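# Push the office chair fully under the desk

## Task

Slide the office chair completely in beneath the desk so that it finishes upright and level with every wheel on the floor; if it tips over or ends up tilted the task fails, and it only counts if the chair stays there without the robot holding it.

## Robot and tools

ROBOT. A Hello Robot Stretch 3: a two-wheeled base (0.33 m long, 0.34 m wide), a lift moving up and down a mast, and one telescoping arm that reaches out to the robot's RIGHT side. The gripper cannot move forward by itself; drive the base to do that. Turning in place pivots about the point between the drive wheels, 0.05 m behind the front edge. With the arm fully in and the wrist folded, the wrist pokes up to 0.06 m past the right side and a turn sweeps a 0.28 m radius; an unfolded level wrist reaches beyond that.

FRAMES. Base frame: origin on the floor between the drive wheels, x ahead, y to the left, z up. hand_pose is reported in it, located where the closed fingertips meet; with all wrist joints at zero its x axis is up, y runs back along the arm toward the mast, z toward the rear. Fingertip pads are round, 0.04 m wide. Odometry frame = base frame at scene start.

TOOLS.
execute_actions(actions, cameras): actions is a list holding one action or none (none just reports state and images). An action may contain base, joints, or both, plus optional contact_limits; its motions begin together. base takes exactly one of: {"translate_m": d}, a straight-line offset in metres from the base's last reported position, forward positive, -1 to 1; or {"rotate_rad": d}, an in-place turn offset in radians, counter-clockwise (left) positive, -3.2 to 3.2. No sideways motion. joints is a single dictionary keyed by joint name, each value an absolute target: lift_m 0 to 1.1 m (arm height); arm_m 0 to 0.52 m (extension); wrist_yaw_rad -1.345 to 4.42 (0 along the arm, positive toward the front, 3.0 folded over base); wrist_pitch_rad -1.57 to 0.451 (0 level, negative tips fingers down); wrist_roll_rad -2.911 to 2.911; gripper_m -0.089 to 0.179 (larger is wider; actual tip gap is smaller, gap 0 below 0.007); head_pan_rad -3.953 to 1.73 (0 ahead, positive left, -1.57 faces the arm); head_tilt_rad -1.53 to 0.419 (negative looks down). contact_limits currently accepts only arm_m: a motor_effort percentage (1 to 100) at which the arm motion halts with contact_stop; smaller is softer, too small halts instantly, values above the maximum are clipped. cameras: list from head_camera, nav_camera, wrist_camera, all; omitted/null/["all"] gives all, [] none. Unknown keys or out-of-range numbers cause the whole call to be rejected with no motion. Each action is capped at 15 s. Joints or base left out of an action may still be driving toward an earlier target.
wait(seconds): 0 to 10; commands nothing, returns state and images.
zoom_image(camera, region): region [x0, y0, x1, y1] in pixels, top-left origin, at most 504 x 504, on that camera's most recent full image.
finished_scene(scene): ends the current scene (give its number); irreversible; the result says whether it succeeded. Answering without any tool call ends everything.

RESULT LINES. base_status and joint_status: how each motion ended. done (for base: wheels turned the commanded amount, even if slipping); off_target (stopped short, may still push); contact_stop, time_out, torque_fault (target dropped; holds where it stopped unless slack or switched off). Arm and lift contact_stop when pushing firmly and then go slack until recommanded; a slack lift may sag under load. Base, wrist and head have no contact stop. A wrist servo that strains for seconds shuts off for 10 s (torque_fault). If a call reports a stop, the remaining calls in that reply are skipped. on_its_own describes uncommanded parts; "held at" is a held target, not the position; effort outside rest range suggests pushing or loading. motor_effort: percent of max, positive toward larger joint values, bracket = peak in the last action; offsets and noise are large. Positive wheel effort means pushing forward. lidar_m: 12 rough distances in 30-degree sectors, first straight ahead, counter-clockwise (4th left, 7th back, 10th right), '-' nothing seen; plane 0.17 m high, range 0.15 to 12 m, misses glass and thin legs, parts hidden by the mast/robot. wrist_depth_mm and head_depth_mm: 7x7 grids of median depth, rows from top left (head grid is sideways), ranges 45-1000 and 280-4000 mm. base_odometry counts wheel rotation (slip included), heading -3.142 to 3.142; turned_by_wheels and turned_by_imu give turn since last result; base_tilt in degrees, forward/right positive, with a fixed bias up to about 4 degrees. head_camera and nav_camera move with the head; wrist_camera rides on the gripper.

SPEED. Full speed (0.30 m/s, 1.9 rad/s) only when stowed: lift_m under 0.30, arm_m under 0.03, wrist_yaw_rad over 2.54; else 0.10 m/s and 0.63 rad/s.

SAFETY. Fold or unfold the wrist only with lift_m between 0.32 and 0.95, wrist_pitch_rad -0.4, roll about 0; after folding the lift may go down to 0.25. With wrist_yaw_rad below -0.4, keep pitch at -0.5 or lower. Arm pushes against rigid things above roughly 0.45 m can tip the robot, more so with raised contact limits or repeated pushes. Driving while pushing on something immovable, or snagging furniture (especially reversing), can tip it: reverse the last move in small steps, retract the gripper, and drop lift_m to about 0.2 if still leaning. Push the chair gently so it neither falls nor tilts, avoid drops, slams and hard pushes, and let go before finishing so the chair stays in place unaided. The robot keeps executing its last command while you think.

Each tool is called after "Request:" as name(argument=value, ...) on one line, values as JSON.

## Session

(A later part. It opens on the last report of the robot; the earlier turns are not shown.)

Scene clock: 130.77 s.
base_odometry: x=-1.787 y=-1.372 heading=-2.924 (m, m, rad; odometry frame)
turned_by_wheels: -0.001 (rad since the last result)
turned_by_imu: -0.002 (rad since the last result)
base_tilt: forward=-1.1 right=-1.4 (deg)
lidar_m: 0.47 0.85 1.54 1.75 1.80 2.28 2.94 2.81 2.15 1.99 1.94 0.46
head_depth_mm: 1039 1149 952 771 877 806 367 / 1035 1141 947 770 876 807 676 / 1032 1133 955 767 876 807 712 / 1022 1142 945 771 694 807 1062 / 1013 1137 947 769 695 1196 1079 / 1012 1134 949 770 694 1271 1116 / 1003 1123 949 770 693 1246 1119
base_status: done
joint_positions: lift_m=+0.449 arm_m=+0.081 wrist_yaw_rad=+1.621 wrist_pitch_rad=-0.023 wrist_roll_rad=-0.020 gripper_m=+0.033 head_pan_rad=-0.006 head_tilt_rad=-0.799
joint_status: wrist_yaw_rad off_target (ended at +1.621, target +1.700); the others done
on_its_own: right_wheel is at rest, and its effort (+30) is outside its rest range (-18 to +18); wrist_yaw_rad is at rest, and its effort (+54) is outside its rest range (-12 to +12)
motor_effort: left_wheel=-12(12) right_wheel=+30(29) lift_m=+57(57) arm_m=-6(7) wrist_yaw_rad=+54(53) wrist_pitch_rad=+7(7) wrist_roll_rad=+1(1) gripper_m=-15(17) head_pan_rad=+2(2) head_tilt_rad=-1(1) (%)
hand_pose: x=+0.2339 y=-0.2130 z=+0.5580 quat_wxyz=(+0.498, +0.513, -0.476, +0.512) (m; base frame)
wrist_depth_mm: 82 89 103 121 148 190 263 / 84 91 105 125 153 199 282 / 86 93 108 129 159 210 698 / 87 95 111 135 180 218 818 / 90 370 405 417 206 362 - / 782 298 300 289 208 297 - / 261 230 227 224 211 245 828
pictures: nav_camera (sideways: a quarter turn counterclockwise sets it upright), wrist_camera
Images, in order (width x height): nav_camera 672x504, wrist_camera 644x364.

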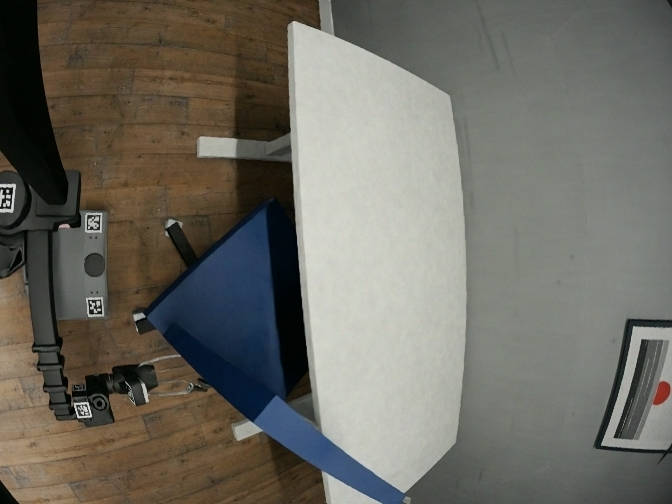

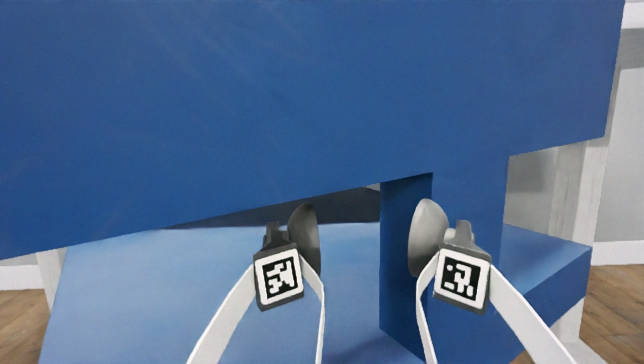

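Request:
execute_actions(actions=[{"base":{"translate_m":-0.2},"joints":{"arm_m":0.0,"wrist_pitch_rad":-0.4}}], cameras=[])

Request:
execute_actions(actions=[{"joints":{"wrist_yaw_rad":3.0}}], cameras=[])

Request:
execute_actions(actions=[{"base":{"translate_m":0.5},"joints":{"lift_m":0.31}}], cameras=["nav_camera"])

Scene clock: 134.00 s.
base_odometry: x=-1.592 y=-1.329 heading=-2.924 (m, m, rad; odometry frame)
turned_by_wheels: +0.000 (rad since the last result)
turned_by_imu: -0.001 (rad since the last result)
base_tilt: forward=-1.0 right=-1.4 (deg)
lidar_m: 0.65 1.02 1.79 1.72 1.77 2.24 2.74 2.77 2.13 2.02 2.04 1.27
head_depth_mm: 1222 1240 949 462 656 1237 1119 / 1205 1243 949 449 557 865 1104 / 1199 1240 948 1028 913 822 1119 / 1194 1238 953 1031 955 1215 1113 / 1191 1237 948 1028 1429 1269 1117 / 1192 1229 945 1615 1480 1272 1116 / 1176 1232 949 836 1460 1269 1116
base_status: done
joint_positions: lift_m=+0.449 arm_m=+0.000 wrist_yaw_rad=+1.603 wrist_pitch_rad=-0.414 wrist_roll_rad=-0.019 gripper_m=+0.033 head_pan_rad=-0.006 head_tilt_rad=-0.799
joint_status: all done
on_its_own: wrist_yaw_rad is held at +1.604, not at your +1.700, by its stall guard, which is not easing now
motor_effort: left_wheel=+0(13) right_wheel=+0(12) lift_m=+53(57) arm_m=-2(5) wrist_yaw_rad=+1(33) wrist_pitch_rad=+4(22) wrist_roll_rad=+1(1) gripper_m=+0(13) head_pan_rad=+2(2) head_tilt_rad=+0(1) (%)
hand_pose: x=+0.2034 y=-0.1382 z=+0.4630 quat_wxyz=(+0.590, +0.594, -0.371, +0.402) (m; base frame)
wrist_depth_mm: - - - 657 481 440 - / - - 421 368 353 403 - / - - - 303 372 - - / - - - 796 997 973 964 / 927 865 865 701 729 753 778 / 742 729 683 675 - 681 681 / 630 621 616 608 568 589 586
pictures: none
No camera images: the call's "cameras" was empty. Leave "cameras" out to get every camera's image.

Scene clock: 135.70 s.
base_odometry: x=-1.592 y=-1.329 heading=-2.924 (m, m, rad; odometry frame)
turned_by_wheels: +0.000 (rad since the last result)
turned_by_imu: +0.000 (rad since the last result)
base_tilt: forward=-1.2 right=-1.3 (deg)
lidar_m: 0.65 1.02 1.79 1.72 1.77 2.25 2.74 2.78 2.13 2.02 2.04 1.26
head_depth_mm: 1212 1237 951 462 657 1234 1120 / 1210 1239 950 448 556 861 1093 / 1199 1237 951 1024 914 823 1117 / 1202 1237 948 1028 951 1217 1113 / 1188 1232 945 1023 1435 1265 1121 / 1184 1232 948 1606 1471 1267 1119 / 1176 1232 945 837 1447 1264 1120
base_status: not commanded
joint_positions: lift_m=+0.449 arm_m=+0.000 wrist_yaw_rad=+2.998 wrist_pitch_rad=-0.414 wrist_roll_rad=-0.019 gripper_m=+0.033 head_pan_rad=-0.006 head_tilt_rad=-0.799
joint_status: all done
motor_effort: left_wheel=+0(0) right_wheel=+0(0) lift_m=+54(54) arm_m=-3(3) wrist_yaw_rad=+1(2) wrist_pitch_rad=+4(4) wrist_roll_rad=+1(1) gripper_m=+1(0) head_pan_rad=+2(1) head_tilt_rad=-1(1) (%)
hand_pose: x=+0.0109 y=+0.0773 z=+0.4630 quat_wxyz=(+0.194, +0.694, +0.097, +0.687) (m; base frame)
wrist_depth_mm: - - - - - - - / - - - - - - - / - - - - - - - / - - - - - 969 968 / 890 886 - 830 840 807 769 / 760 723 - 707 - 669 678 / 633 623 - 603 591 589 589
pictures: none
No camera images: the call's "cameras" was empty. Leave "cameras" out to get every camera's image.

Scene clock: 141.73 s.
base_odometry: x=-2.080 y=-1.437 heading=-2.924 (m, m, rad; odometry frame)
turned_by_wheels: +0.000 (rad since the last result)
turned_by_imu: -0.403 (rad since the last result)
base_tilt: forward=-1.1 right=-1.5 (deg)
lidar_m: 0.33 0.98 0.69 1.39 1.83 1.91 2.63 3.16 2.35 2.00 1.93 0.92
head_depth_mm: 1081 1187 955 771 649 779 530 / 1024 1139 952 771 649 593 710 / 971 1095 953 771 647 571 710 / 921 1061 949 771 648 559 696 / 878 1000 953 768 646 558 675 / 842 951 948 766 648 558 508 / 804 908 952 768 646 557 491
base_status: done
joint_positions: lift_m=+0.311 arm_m=+0.000 wrist_yaw_rad=+3.025 wrist_pitch_rad=-0.419 wrist_roll_rad=-0.043 gripper_m=+0.033 head_pan_rad=-0.006 head_tilt_rad=-0.798
joint_status: all done
on_its_own: wrist_yaw_rad is at rest, and its effort (-16) is outside its rest range (-12 to +12)
motor_effort: left_wheel=+5(33) right_wheel=+8(96) lift_m=+20(48) arm_m=+0(2) wrist_yaw_rad=-16(38) wrist_pitch_rad=+5(8) wrist_roll_rad=+11(25) gripper_m=+0(0) head_pan_rad=+2(2) head_tilt_rad=-1(1) (%)
hand_pose: x=+0.0049 y=+0.0778 z=+0.3230 quat_wxyz=(+0.185, +0.684, +0.111, +0.697) (m; base frame)
wrist_depth_mm: - - - - 693 945 767 / - - - - - 982 805 / - - - - 869 919 848 / 821 802 - 738 770 768 750 / 649 645 - 637 651 610 606 / 540 553 548 545 - 527 486 / 469 - - - 358 449 453
pictures: nav_camera (sideways: a quarter turn counterclockwise sets it upright)
Images, in order (width x height): nav_camera 672x504.

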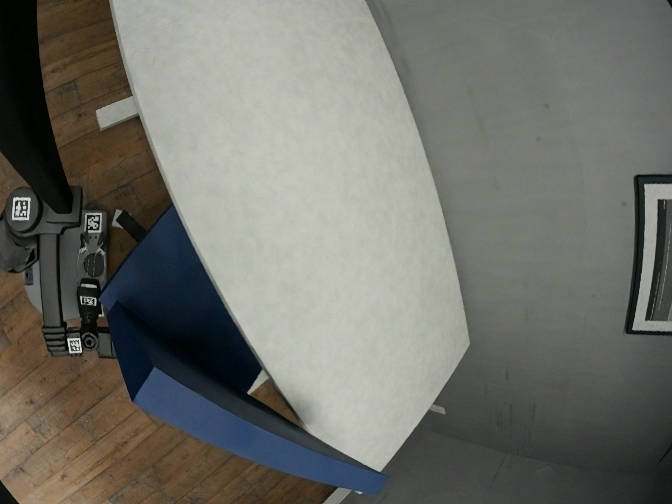

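Request:
execute_actions(actions=[{"base":{"translate_m":-0.6},"joints":{"lift_m":0.27,"wrist_yaw_rad":3.0}}], cameras=["nav_camera","head_camera"])

Scene clock: 145.60 s.
base_odometry: x=-1.494 y=-1.307 heading=-2.924 (m, m, rad; odometry frame)
turned_by_wheels: +0.000 (rad since the last result)
turned_by_imu: -0.004 (rad since the last result)
base_tilt: forward=-1.0 right=-1.3 (deg)
lidar_m: 0.92 1.07 1.55 1.58 1.55 1.60 2.19 2.64 2.75 2.26 2.23 1.49
head_depth_mm: 1660 747 934 1669 1466 1268 1127 / 1563 701 758 1039 1471 1268 1116 / 1511 1241 747 903 1351 1273 1117 / 1433 1243 1017 1109 1409 1264 1120 / 1367 1237 949 1172 1472 1271 1120 / 1313 1235 943 1652 1471 1267 1117 / 1247 1236 948 1655 1462 1263 1116
base_status: done
joint_positions: lift_m=+0.271 arm_m=+0.000 wrist_yaw_rad=+3.001 wrist_pitch_rad=-0.415 wrist_roll_rad=-0.024 gripper_m=+0.033 head_pan_rad=-0.006 head_tilt_rad=-0.798
joint_status: all done
motor_effort: left_wheel=+2(7) right_wheel=-3(8) lift_m=+14(15) arm_m=+0(0) wrist_yaw_rad=-1(16) wrist_pitch_rad=+4(6) wrist_roll_rad=+3(11) gripper_m=+0(0) head_pan_rad=+2(2) head_tilt_rad=-2(1) (%)
hand_pose: x=+0.0103 y=+0.0776 z=+0.2841 quat_wxyz=(+0.193, +0.692, +0.099, +0.689) (m; base frame)
wrist_depth_mm: - - - - - - - / - - - - - - - / - - 949 924 875 870 776 / 779 750 732 726 689 683 666 / 605 611 - 575 585 557 558 / 512 516 - - - 467 469 / 454 - - - 418 411 401
pictures: head_camera (sideways: a quarter turn clockwise sets it upright), nav_camera (sideways: a quarter turn counterclockwise sets it upright)
Images, in order (width x height): head_camera 896x504, nav_camera 672x504.

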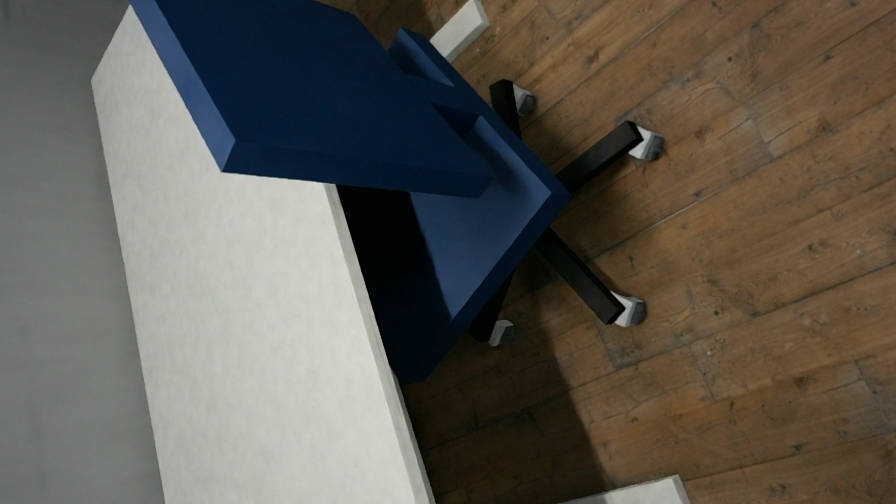

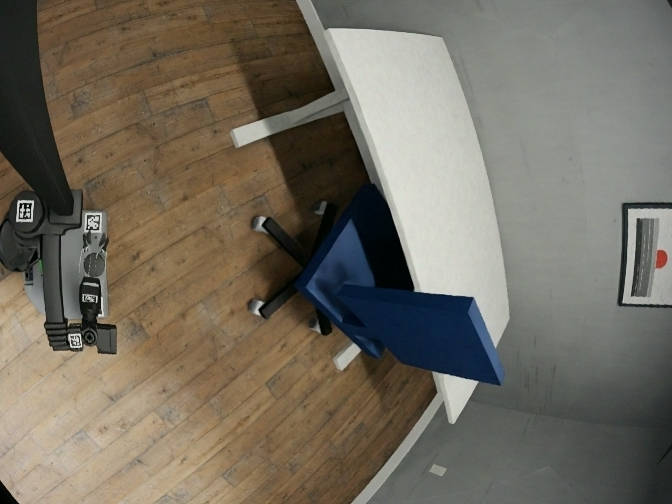

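Request:
execute_actions(actions=[{"base":{"rotate_rad":-0.855}}], cameras=[])

Request:
execute_actions(actions=[{"base":{"translate_m":0.65}}], cameras=[])

Request:
execute_actions(actions=[{"base":{"rotate_rad":2.83},"joints":{"head_pan_rad":-1.57,"head_tilt_rad":-1.0}}], cameras=[])

Request:
execute_actions(actions=[{"joints":{"lift_m":0.33,"arm_m":0.15,"wrist_pitch_rad":-0.65}}], cameras=["nav_camera","head_camera"])

Scene clock: 147.90 s.
base_odometry: x=-1.494 y=-1.307 heading=+2.504 (m, m, rad; odometry frame)
turned_by_wheels: -0.855 (rad since the last result)
turned_by_imu: -0.860 (rad since the last result)
base_tilt: forward=-1.1 right=-1.3 (deg)
lidar_m: 2.23 1.48 0.92 1.07 1.67 1.52 1.54 1.72 2.64 2.64 2.66 2.23
head_depth_mm: 1853 2113 2170 1744 1476 1269 1124 / 1876 2160 2150 1771 1470 1277 1123 / 1948 2216 2152 1750 1473 1264 1116 / 1977 2278 2157 1753 1467 1270 1118 / 2035 2339 2139 1750 1473 1265 1119 / 2110 2418 2163 1746 1463 1262 1119 / 2155 2321 2186 1689 1441 1242 1115
base_status: done
joint_positions: lift_m=+0.271 arm_m=+0.000 wrist_yaw_rad=+3.001 wrist_pitch_rad=-0.415 wrist_roll_rad=-0.024 gripper_m=+0.033 head_pan_rad=-0.006 head_tilt_rad=-0.798
joint_status: not commanded
motor_effort: left_wheel=+4(12) right_wheel=-4(10) lift_m=+13(14) arm_m=+0(0) wrist_yaw_rad=-1(1) wrist_pitch_rad=+4(4) wrist_roll_rad=+3(3) gripper_m=+0(1) head_pan_rad=+2(1) head_tilt_rad=-2(1) (%)
hand_pose: x=+0.0103 y=+0.0776 z=+0.2841 quat_wxyz=(+0.193, +0.692, +0.099, +0.689) (m; base frame)
wrist_depth_mm: - - - - - - - / - - - - - 985 - / - 986 944 929 857 814 769 / 769 745 704 707 702 672 643 / 617 615 - 577 587 558 543 / 507 509 - - - 473 459 / 449 - - - 420 407 405
pictures: none
No camera images: the call's "cameras" was empty. Leave "cameras" out to get every camera's image.

Scene clock: 151.77 s.
base_odometry: x=-2.017 y=-0.920 heading=+2.505 (m, m, rad; odometry frame)
turned_by_wheels: +0.000 (rad since the last result)
turned_by_imu: +0.005 (rad since the last result)
base_tilt: forward=-1.1 right=-1.3 (deg)
lidar_m: 1.60 1.65 1.00 0.66 1.53 2.16 2.14 2.43 2.78 2.78 1.83 1.60
head_depth_mm: 1306 1483 1715 1754 1472 1269 1120 / 1347 1527 1782 1745 1473 1271 1114 / 1369 1571 1836 1745 1464 1270 1117 / 1421 1614 1922 1756 1468 1271 1116 / 1445 1663 1959 1746 1469 1274 1120 / 1488 1718 2001 1740 1463 1272 1118 / 1536 1793 1998 1738 1469 1274 1116
base_status: done
joint_positions: lift_m=+0.271 arm_m=+0.000 wrist_yaw_rad=+3.001 wrist_pitch_rad=-0.415 wrist_roll_rad=-0.024 gripper_m=+0.033 head_pan_rad=-0.006 head_tilt_rad=-0.798
joint_status: not commanded
motor_effort: left_wheel=+3(12) right_wheel=-4(8) lift_m=+14(14) arm_m=+0(0) wrist_yaw_rad=-1(1) wrist_pitch_rad=+4(5) wrist_roll_rad=+3(3) gripper_m=-1(0) head_pan_rad=+2(1) head_tilt_rad=-3(3) (%)
hand_pose: x=+0.0103 y=+0.0776 z=+0.2841 quat_wxyz=(+0.193, +0.692, +0.099, +0.689) (m; base frame)
wrist_depth_mm: - - - - - - - / - - - - - - - / - 996 856 741 784 854 854 / 761 742 744 691 688 680 672 / 609 605 - 572 583 555 551 / 506 517 - - - 474 466 / 450 - - - 416 410 407
pictures: none
No camera images: the call's "cameras" was empty. Leave "cameras" out to get every camera's image.

Scene clock: 154.70 s.
base_odometry: x=-2.017 y=-0.920 heading=-0.949 (m, m, rad; odometry frame)
turned_by_wheels: +2.830 (rad since the last result)
turned_by_imu: +2.846 (rad since the last result)
base_tilt: forward=-1.0 right=-1.3 (deg)
lidar_m: 2.14 2.21 2.79 2.78 2.45 1.72 1.59 1.61 1.01 1.37 0.66 1.21
head_depth_mm: 1056 879 801 1478 1326 1194 1089 / 1056 553 764 1487 1334 1196 - / 1062 517 646 942 1308 1217 - / 1062 503 607 796 1306 1209 - / 1060 492 571 735 1243 1173 1083 / 1062 480 538 683 1277 1200 1084 / 1064 467 512 641 1274 1195 1087
base_status: done
joint_positions: lift_m=+0.271 arm_m=+0.000 wrist_yaw_rad=+3.001 wrist_pitch_rad=-0.415 wrist_roll_rad=-0.024 gripper_m=+0.033 head_pan_rad=-1.563 head_tilt_rad=-0.988
joint_status: all done
motor_effort: left_wheel=-4(10) right_wheel=+4(13) lift_m=+14(14) arm_m=+0(0) wrist_yaw_rad=-1(0) wrist_pitch_rad=+4(4) wrist_roll_rad=+3(3) gripper_m=+0(0) head_pan_rad=-3(29) head_tilt_rad=-7(30) (%)
hand_pose: x=+0.0103 y=+0.0776 z=+0.2841 quat_wxyz=(+0.193, +0.692, +0.099, +0.689) (m; base frame)
wrist_depth_mm: - - - - - - - / - - - - - - - / - - 958 927 912 872 852 / 750 758 729 716 692 675 655 / 617 599 - 583 593 562 548 / 509 506 - - - 476 465 / 444 - - - 408 409 399
pictures: none
No camera images: the call's "cameras" was empty. Leave "cameras" out to get every camera's image.

Scene clock: 157.07 s.
base_odometry: x=-2.017 y=-0.920 heading=-0.949 (m, m, rad; odometry frame)
turned_by_wheels: +0.000 (rad since the last result)
turned_by_imu: +0.000 (rad since the last result)
base_tilt: forward=-1.1 right=-1.3 (deg)
lidar_m: 2.15 2.20 2.78 2.78 2.45 1.72 1.60 1.62 1.01 1.37 0.66 1.21
head_depth_mm: 1055 875 800 1477 1340 1188 1084 / 1057 552 764 1480 1332 1194 - / 1057 515 645 939 1333 1196 - / 1061 503 608 794 1325 1185 - / 1063 492 571 734 1241 1184 1088 / 1056 478 541 683 1269 1198 1090 / 1065 468 512 639 1263 1199 1091
base_status: not commanded
joint_positions: lift_m=+0.329 arm_m=+0.150 wrist_yaw_rad=+3.001 wrist_pitch_rad=-0.661 wrist_roll_rad=-0.024 gripper_m=+0.033 head_pan_rad=-1.563 head_tilt_rad=-0.988
joint_status: all done
motor_effort: left_wheel=-4(4) right_wheel=+4(4) lift_m=+60(62) arm_m=+2(3) wrist_yaw_rad=+1(0) wrist_pitch_rad=+3(3) wrist_roll_rad=+3(3) gripper_m=+0(0) head_pan_rad=-3(2) head_tilt_rad=-8(8) (%)
hand_pose: x=+0.0051 y=-0.1090 z=+0.2916 quat_wxyz=(+0.274, +0.675, +0.185, +0.659) (m; base frame)
wrist_depth_mm: - - - - 972 972 898 / 894 874 858 815 797 785 755 / 734 723 726 700 669 657 642 / 631 634 - - 579 564 544 / 532 - - - 507 496 481 / 489 - - - - 439 433 / 436 - - - 401 399 390
pictures: head_camera (sideways: a quarter turn clockwise sets it upright), nav_camera (sideways: a quarter turn counterclockwise sets it upright)
Images, in order (width x height): head_camera 896x504, nav_camera 672x504.

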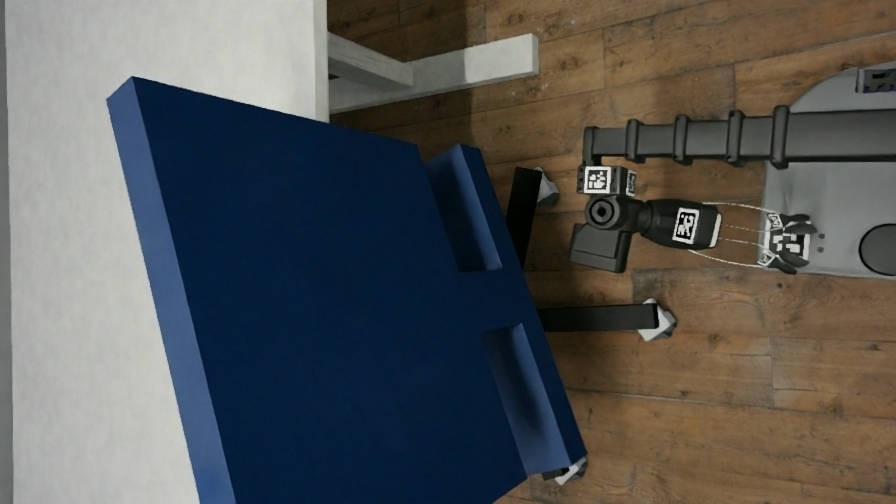

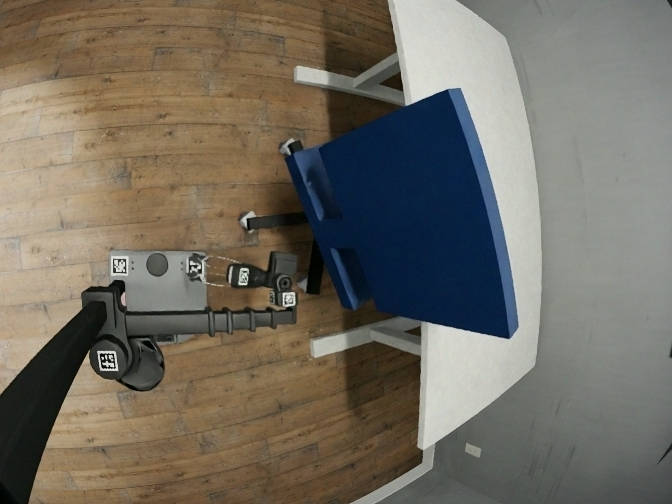

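Request:
execute_actions(actions=[{"base":{"translate_m":0.22},"joints":{"arm_m":0.08}}], cameras=[])

Request:
execute_actions(actions=[{"joints":{"arm_m":0.45}}], cameras=["nav_camera","head_camera"])

Scene clock: 160.60 s.
base_odometry: x=-1.889 y=-1.099 heading=-0.949 (m, m, rad; odometry frame)
turned_by_wheels: +0.000 (rad since the last result)
turned_by_imu: +0.001 (rad since the last result)
base_tilt: forward=-1.1 right=-1.3 (deg)
lidar_m: 1.93 1.98 2.51 2.80 2.59 1.95 1.81 1.84 1.10 0.63 1.06 1.73
head_depth_mm: 1053 478 570 806 1333 1193 1085 / 1058 470 530 727 1284 1194 - / 1062 883 495 663 1205 1180 - / 1059 882 465 611 887 1183 - / 1062 879 470 933 1275 1195 1081 / 1058 881 787 1506 1328 1200 1093 / 1063 879 785 1508 1333 1201 1093
base_status: done
joint_positions: lift_m=+0.329 arm_m=+0.080 wrist_yaw_rad=+3.001 wrist_pitch_rad=-0.661 wrist_roll_rad=-0.024 gripper_m=+0.033 head_pan_rad=-1.563 head_tilt_rad=-0.988
joint_status: all done
motor_effort: left_wheel=-5(6) right_wheel=+4(10) lift_m=+60(60) arm_m=-2(0) wrist_yaw_rad=+0(0) wrist_pitch_rad=+3(3) wrist_roll_rad=+2(3) gripper_m=+0(0) head_pan_rad=-3(3) head_tilt_rad=-7(8) (%)
hand_pose: x=+0.0051 y=-0.0397 z=+0.2916 quat_wxyz=(+0.274, +0.675, +0.185, +0.659) (m; base frame)
wrist_depth_mm: - - - - 965 933 913 / 904 849 833 825 800 788 745 / 735 717 689 689 664 651 647 / 617 620 - - 565 560 558 / 542 - - - 511 496 482 / 473 - - - - 443 437 / 436 - - - 400 396 395
pictures: none
No camera images: the call's "cameras" was empty. Leave "cameras" out to get every camera's image.

Scene clock: 163.67 s.
base_odometry: x=-1.889 y=-1.099 heading=-0.949 (m, m, rad; odometry frame)
turned_by_wheels: +0.000 (rad since the last result)
turned_by_imu: -0.017 (rad since the last result)
base_tilt: forward=-1.0 right=-1.5 (deg)
lidar_m: 1.93 1.98 2.49 2.80 2.59 1.96 1.81 1.83 1.10 0.74 1.07 1.70
head_depth_mm: 1048 540 671 946 1331 1197 1084 / 1052 539 668 942 1331 1193 - / 1055 537 669 841 1286 1196 - / 1053 538 667 931 1329 1195 - / 1055 539 665 963 1334 1193 1087 / 1056 835 781 1499 1320 1200 1086 / 1057 876 785 1506 1325 1198 1088
base_status: not commanded
joint_positions: lift_m=+0.329 arm_m=+0.301 wrist_yaw_rad=+3.011 wrist_pitch_rad=-0.664 wrist_roll_rad=-0.022 gripper_m=+0.033 head_pan_rad=-1.565 head_tilt_rad=-0.991
joint_status: arm_m contact_stop (moved +0.220 of +0.370)
on_its_own: arm_m is slack since a contact_stop, until your next command for it (your +0.450 is given up)
motor_effort: left_wheel=-1(25) right_wheel=+2(27) lift_m=+52(60) arm_m=+0(22) wrist_yaw_rad=-8(67) wrist_pitch_rad=+4(5) wrist_roll_rad=+1(3) gripper_m=+0(0) head_pan_rad=-2(3) head_tilt_rad=-6(8) (%)
hand_pose: x=+0.0030 y=-0.2605 z=+0.2912 quat_wxyz=(+0.272, +0.675, +0.190, +0.659) (m; base frame)
wrist_depth_mm: - - - - 974 945 898 / 910 856 858 842 788 779 753 / 727 720 - - 667 637 645 / 624 629 - - 560 553 546 / 539 525 - - 515 484 486 / 483 464 - 433 - 443 432 / 424 419 415 409 399 400 398
pictures: head_camera (sideways: a quarter turn clockwise sets it upright), nav_camera (sideways: a quarter turn counterclockwise sets it upright)
Images, in order (width x height): head_camera 896x504, nav_camera 672x504.

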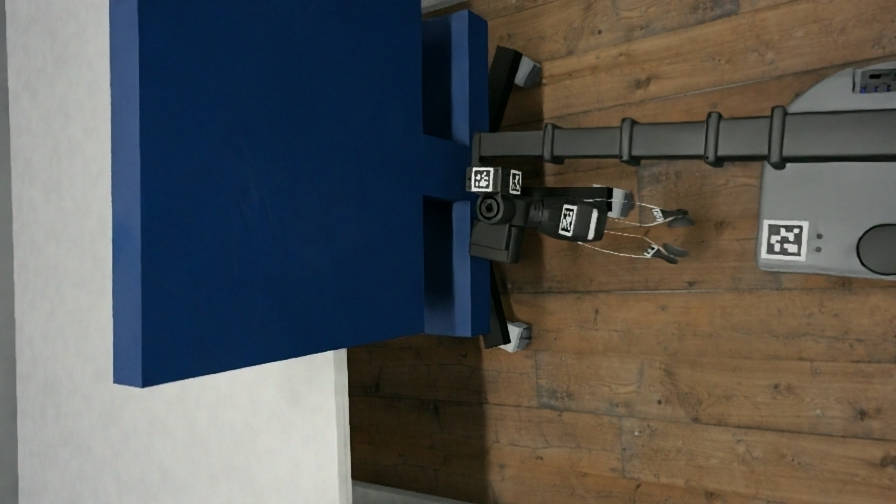

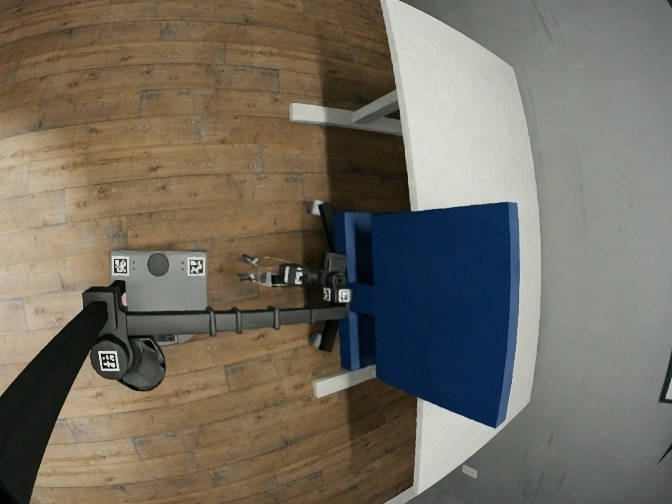

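Aligned and against the desk.

Request:
execute_actions(actions=[{"joints":{"arm_m":0.1}}], cameras=[])

Request:
finished_scene(scene=1)

Scene clock: 166.50 s.
base_odometry: x=-1.889 y=-1.099 heading=-0.949 (m, m, rad; odometry frame)
turned_by_wheels: +0.000 (rad since the last result)
turned_by_imu: +0.000 (rad since the last result)
base_tilt: forward=-1.1 right=-1.4 (deg)
lidar_m: 1.93 1.98 2.48 2.79 2.59 1.96 1.81 1.83 1.10 0.74 1.06 1.70
head_depth_mm: 1051 538 669 949 1330 1198 1083 / 1057 539 665 947 1325 1193 - / 1052 538 665 879 1297 1195 - / 1053 537 667 948 1344 1192 - / 1059 536 664 967 1333 1200 1083 / 1053 839 782 1507 1330 1191 1086 / 1059 880 784 1503 1324 1197 1094
base_status: not commanded
joint_positions: lift_m=+0.329 arm_m=+0.100 wrist_yaw_rad=+3.001 wrist_pitch_rad=-0.664 wrist_roll_rad=-0.022 gripper_m=+0.033 head_pan_rad=-1.565 head_tilt_rad=-0.991
joint_status: all done
motor_effort: left_wheel=-2(2) right_wheel=+1(2) lift_m=+52(53) arm_m=-2(5) wrist_yaw_rad=-1(7) wrist_pitch_rad=+4(4) wrist_roll_rad=+2(2) gripper_m=+0(0) head_pan_rad=-2(2) head_tilt_rad=-6(7) (%)
hand_pose: x=+0.0049 y=-0.0602 z=+0.2912 quat_wxyz=(+0.275, +0.676, +0.186, +0.658) (m; base frame)
wrist_depth_mm: - - - 993 987 928 906 / 896 858 848 798 787 751 747 / 740 714 694 686 659 653 633 / 612 631 - - 570 562 545 / 540 - - - 518 492 490 / 482 - - - - 442 431 / 427 - - - 402 397 390
pictures: none
No camera images: the call's "cameras" was empty. Leave "cameras" out to get every camera's image.

The scene is finished: the task was done.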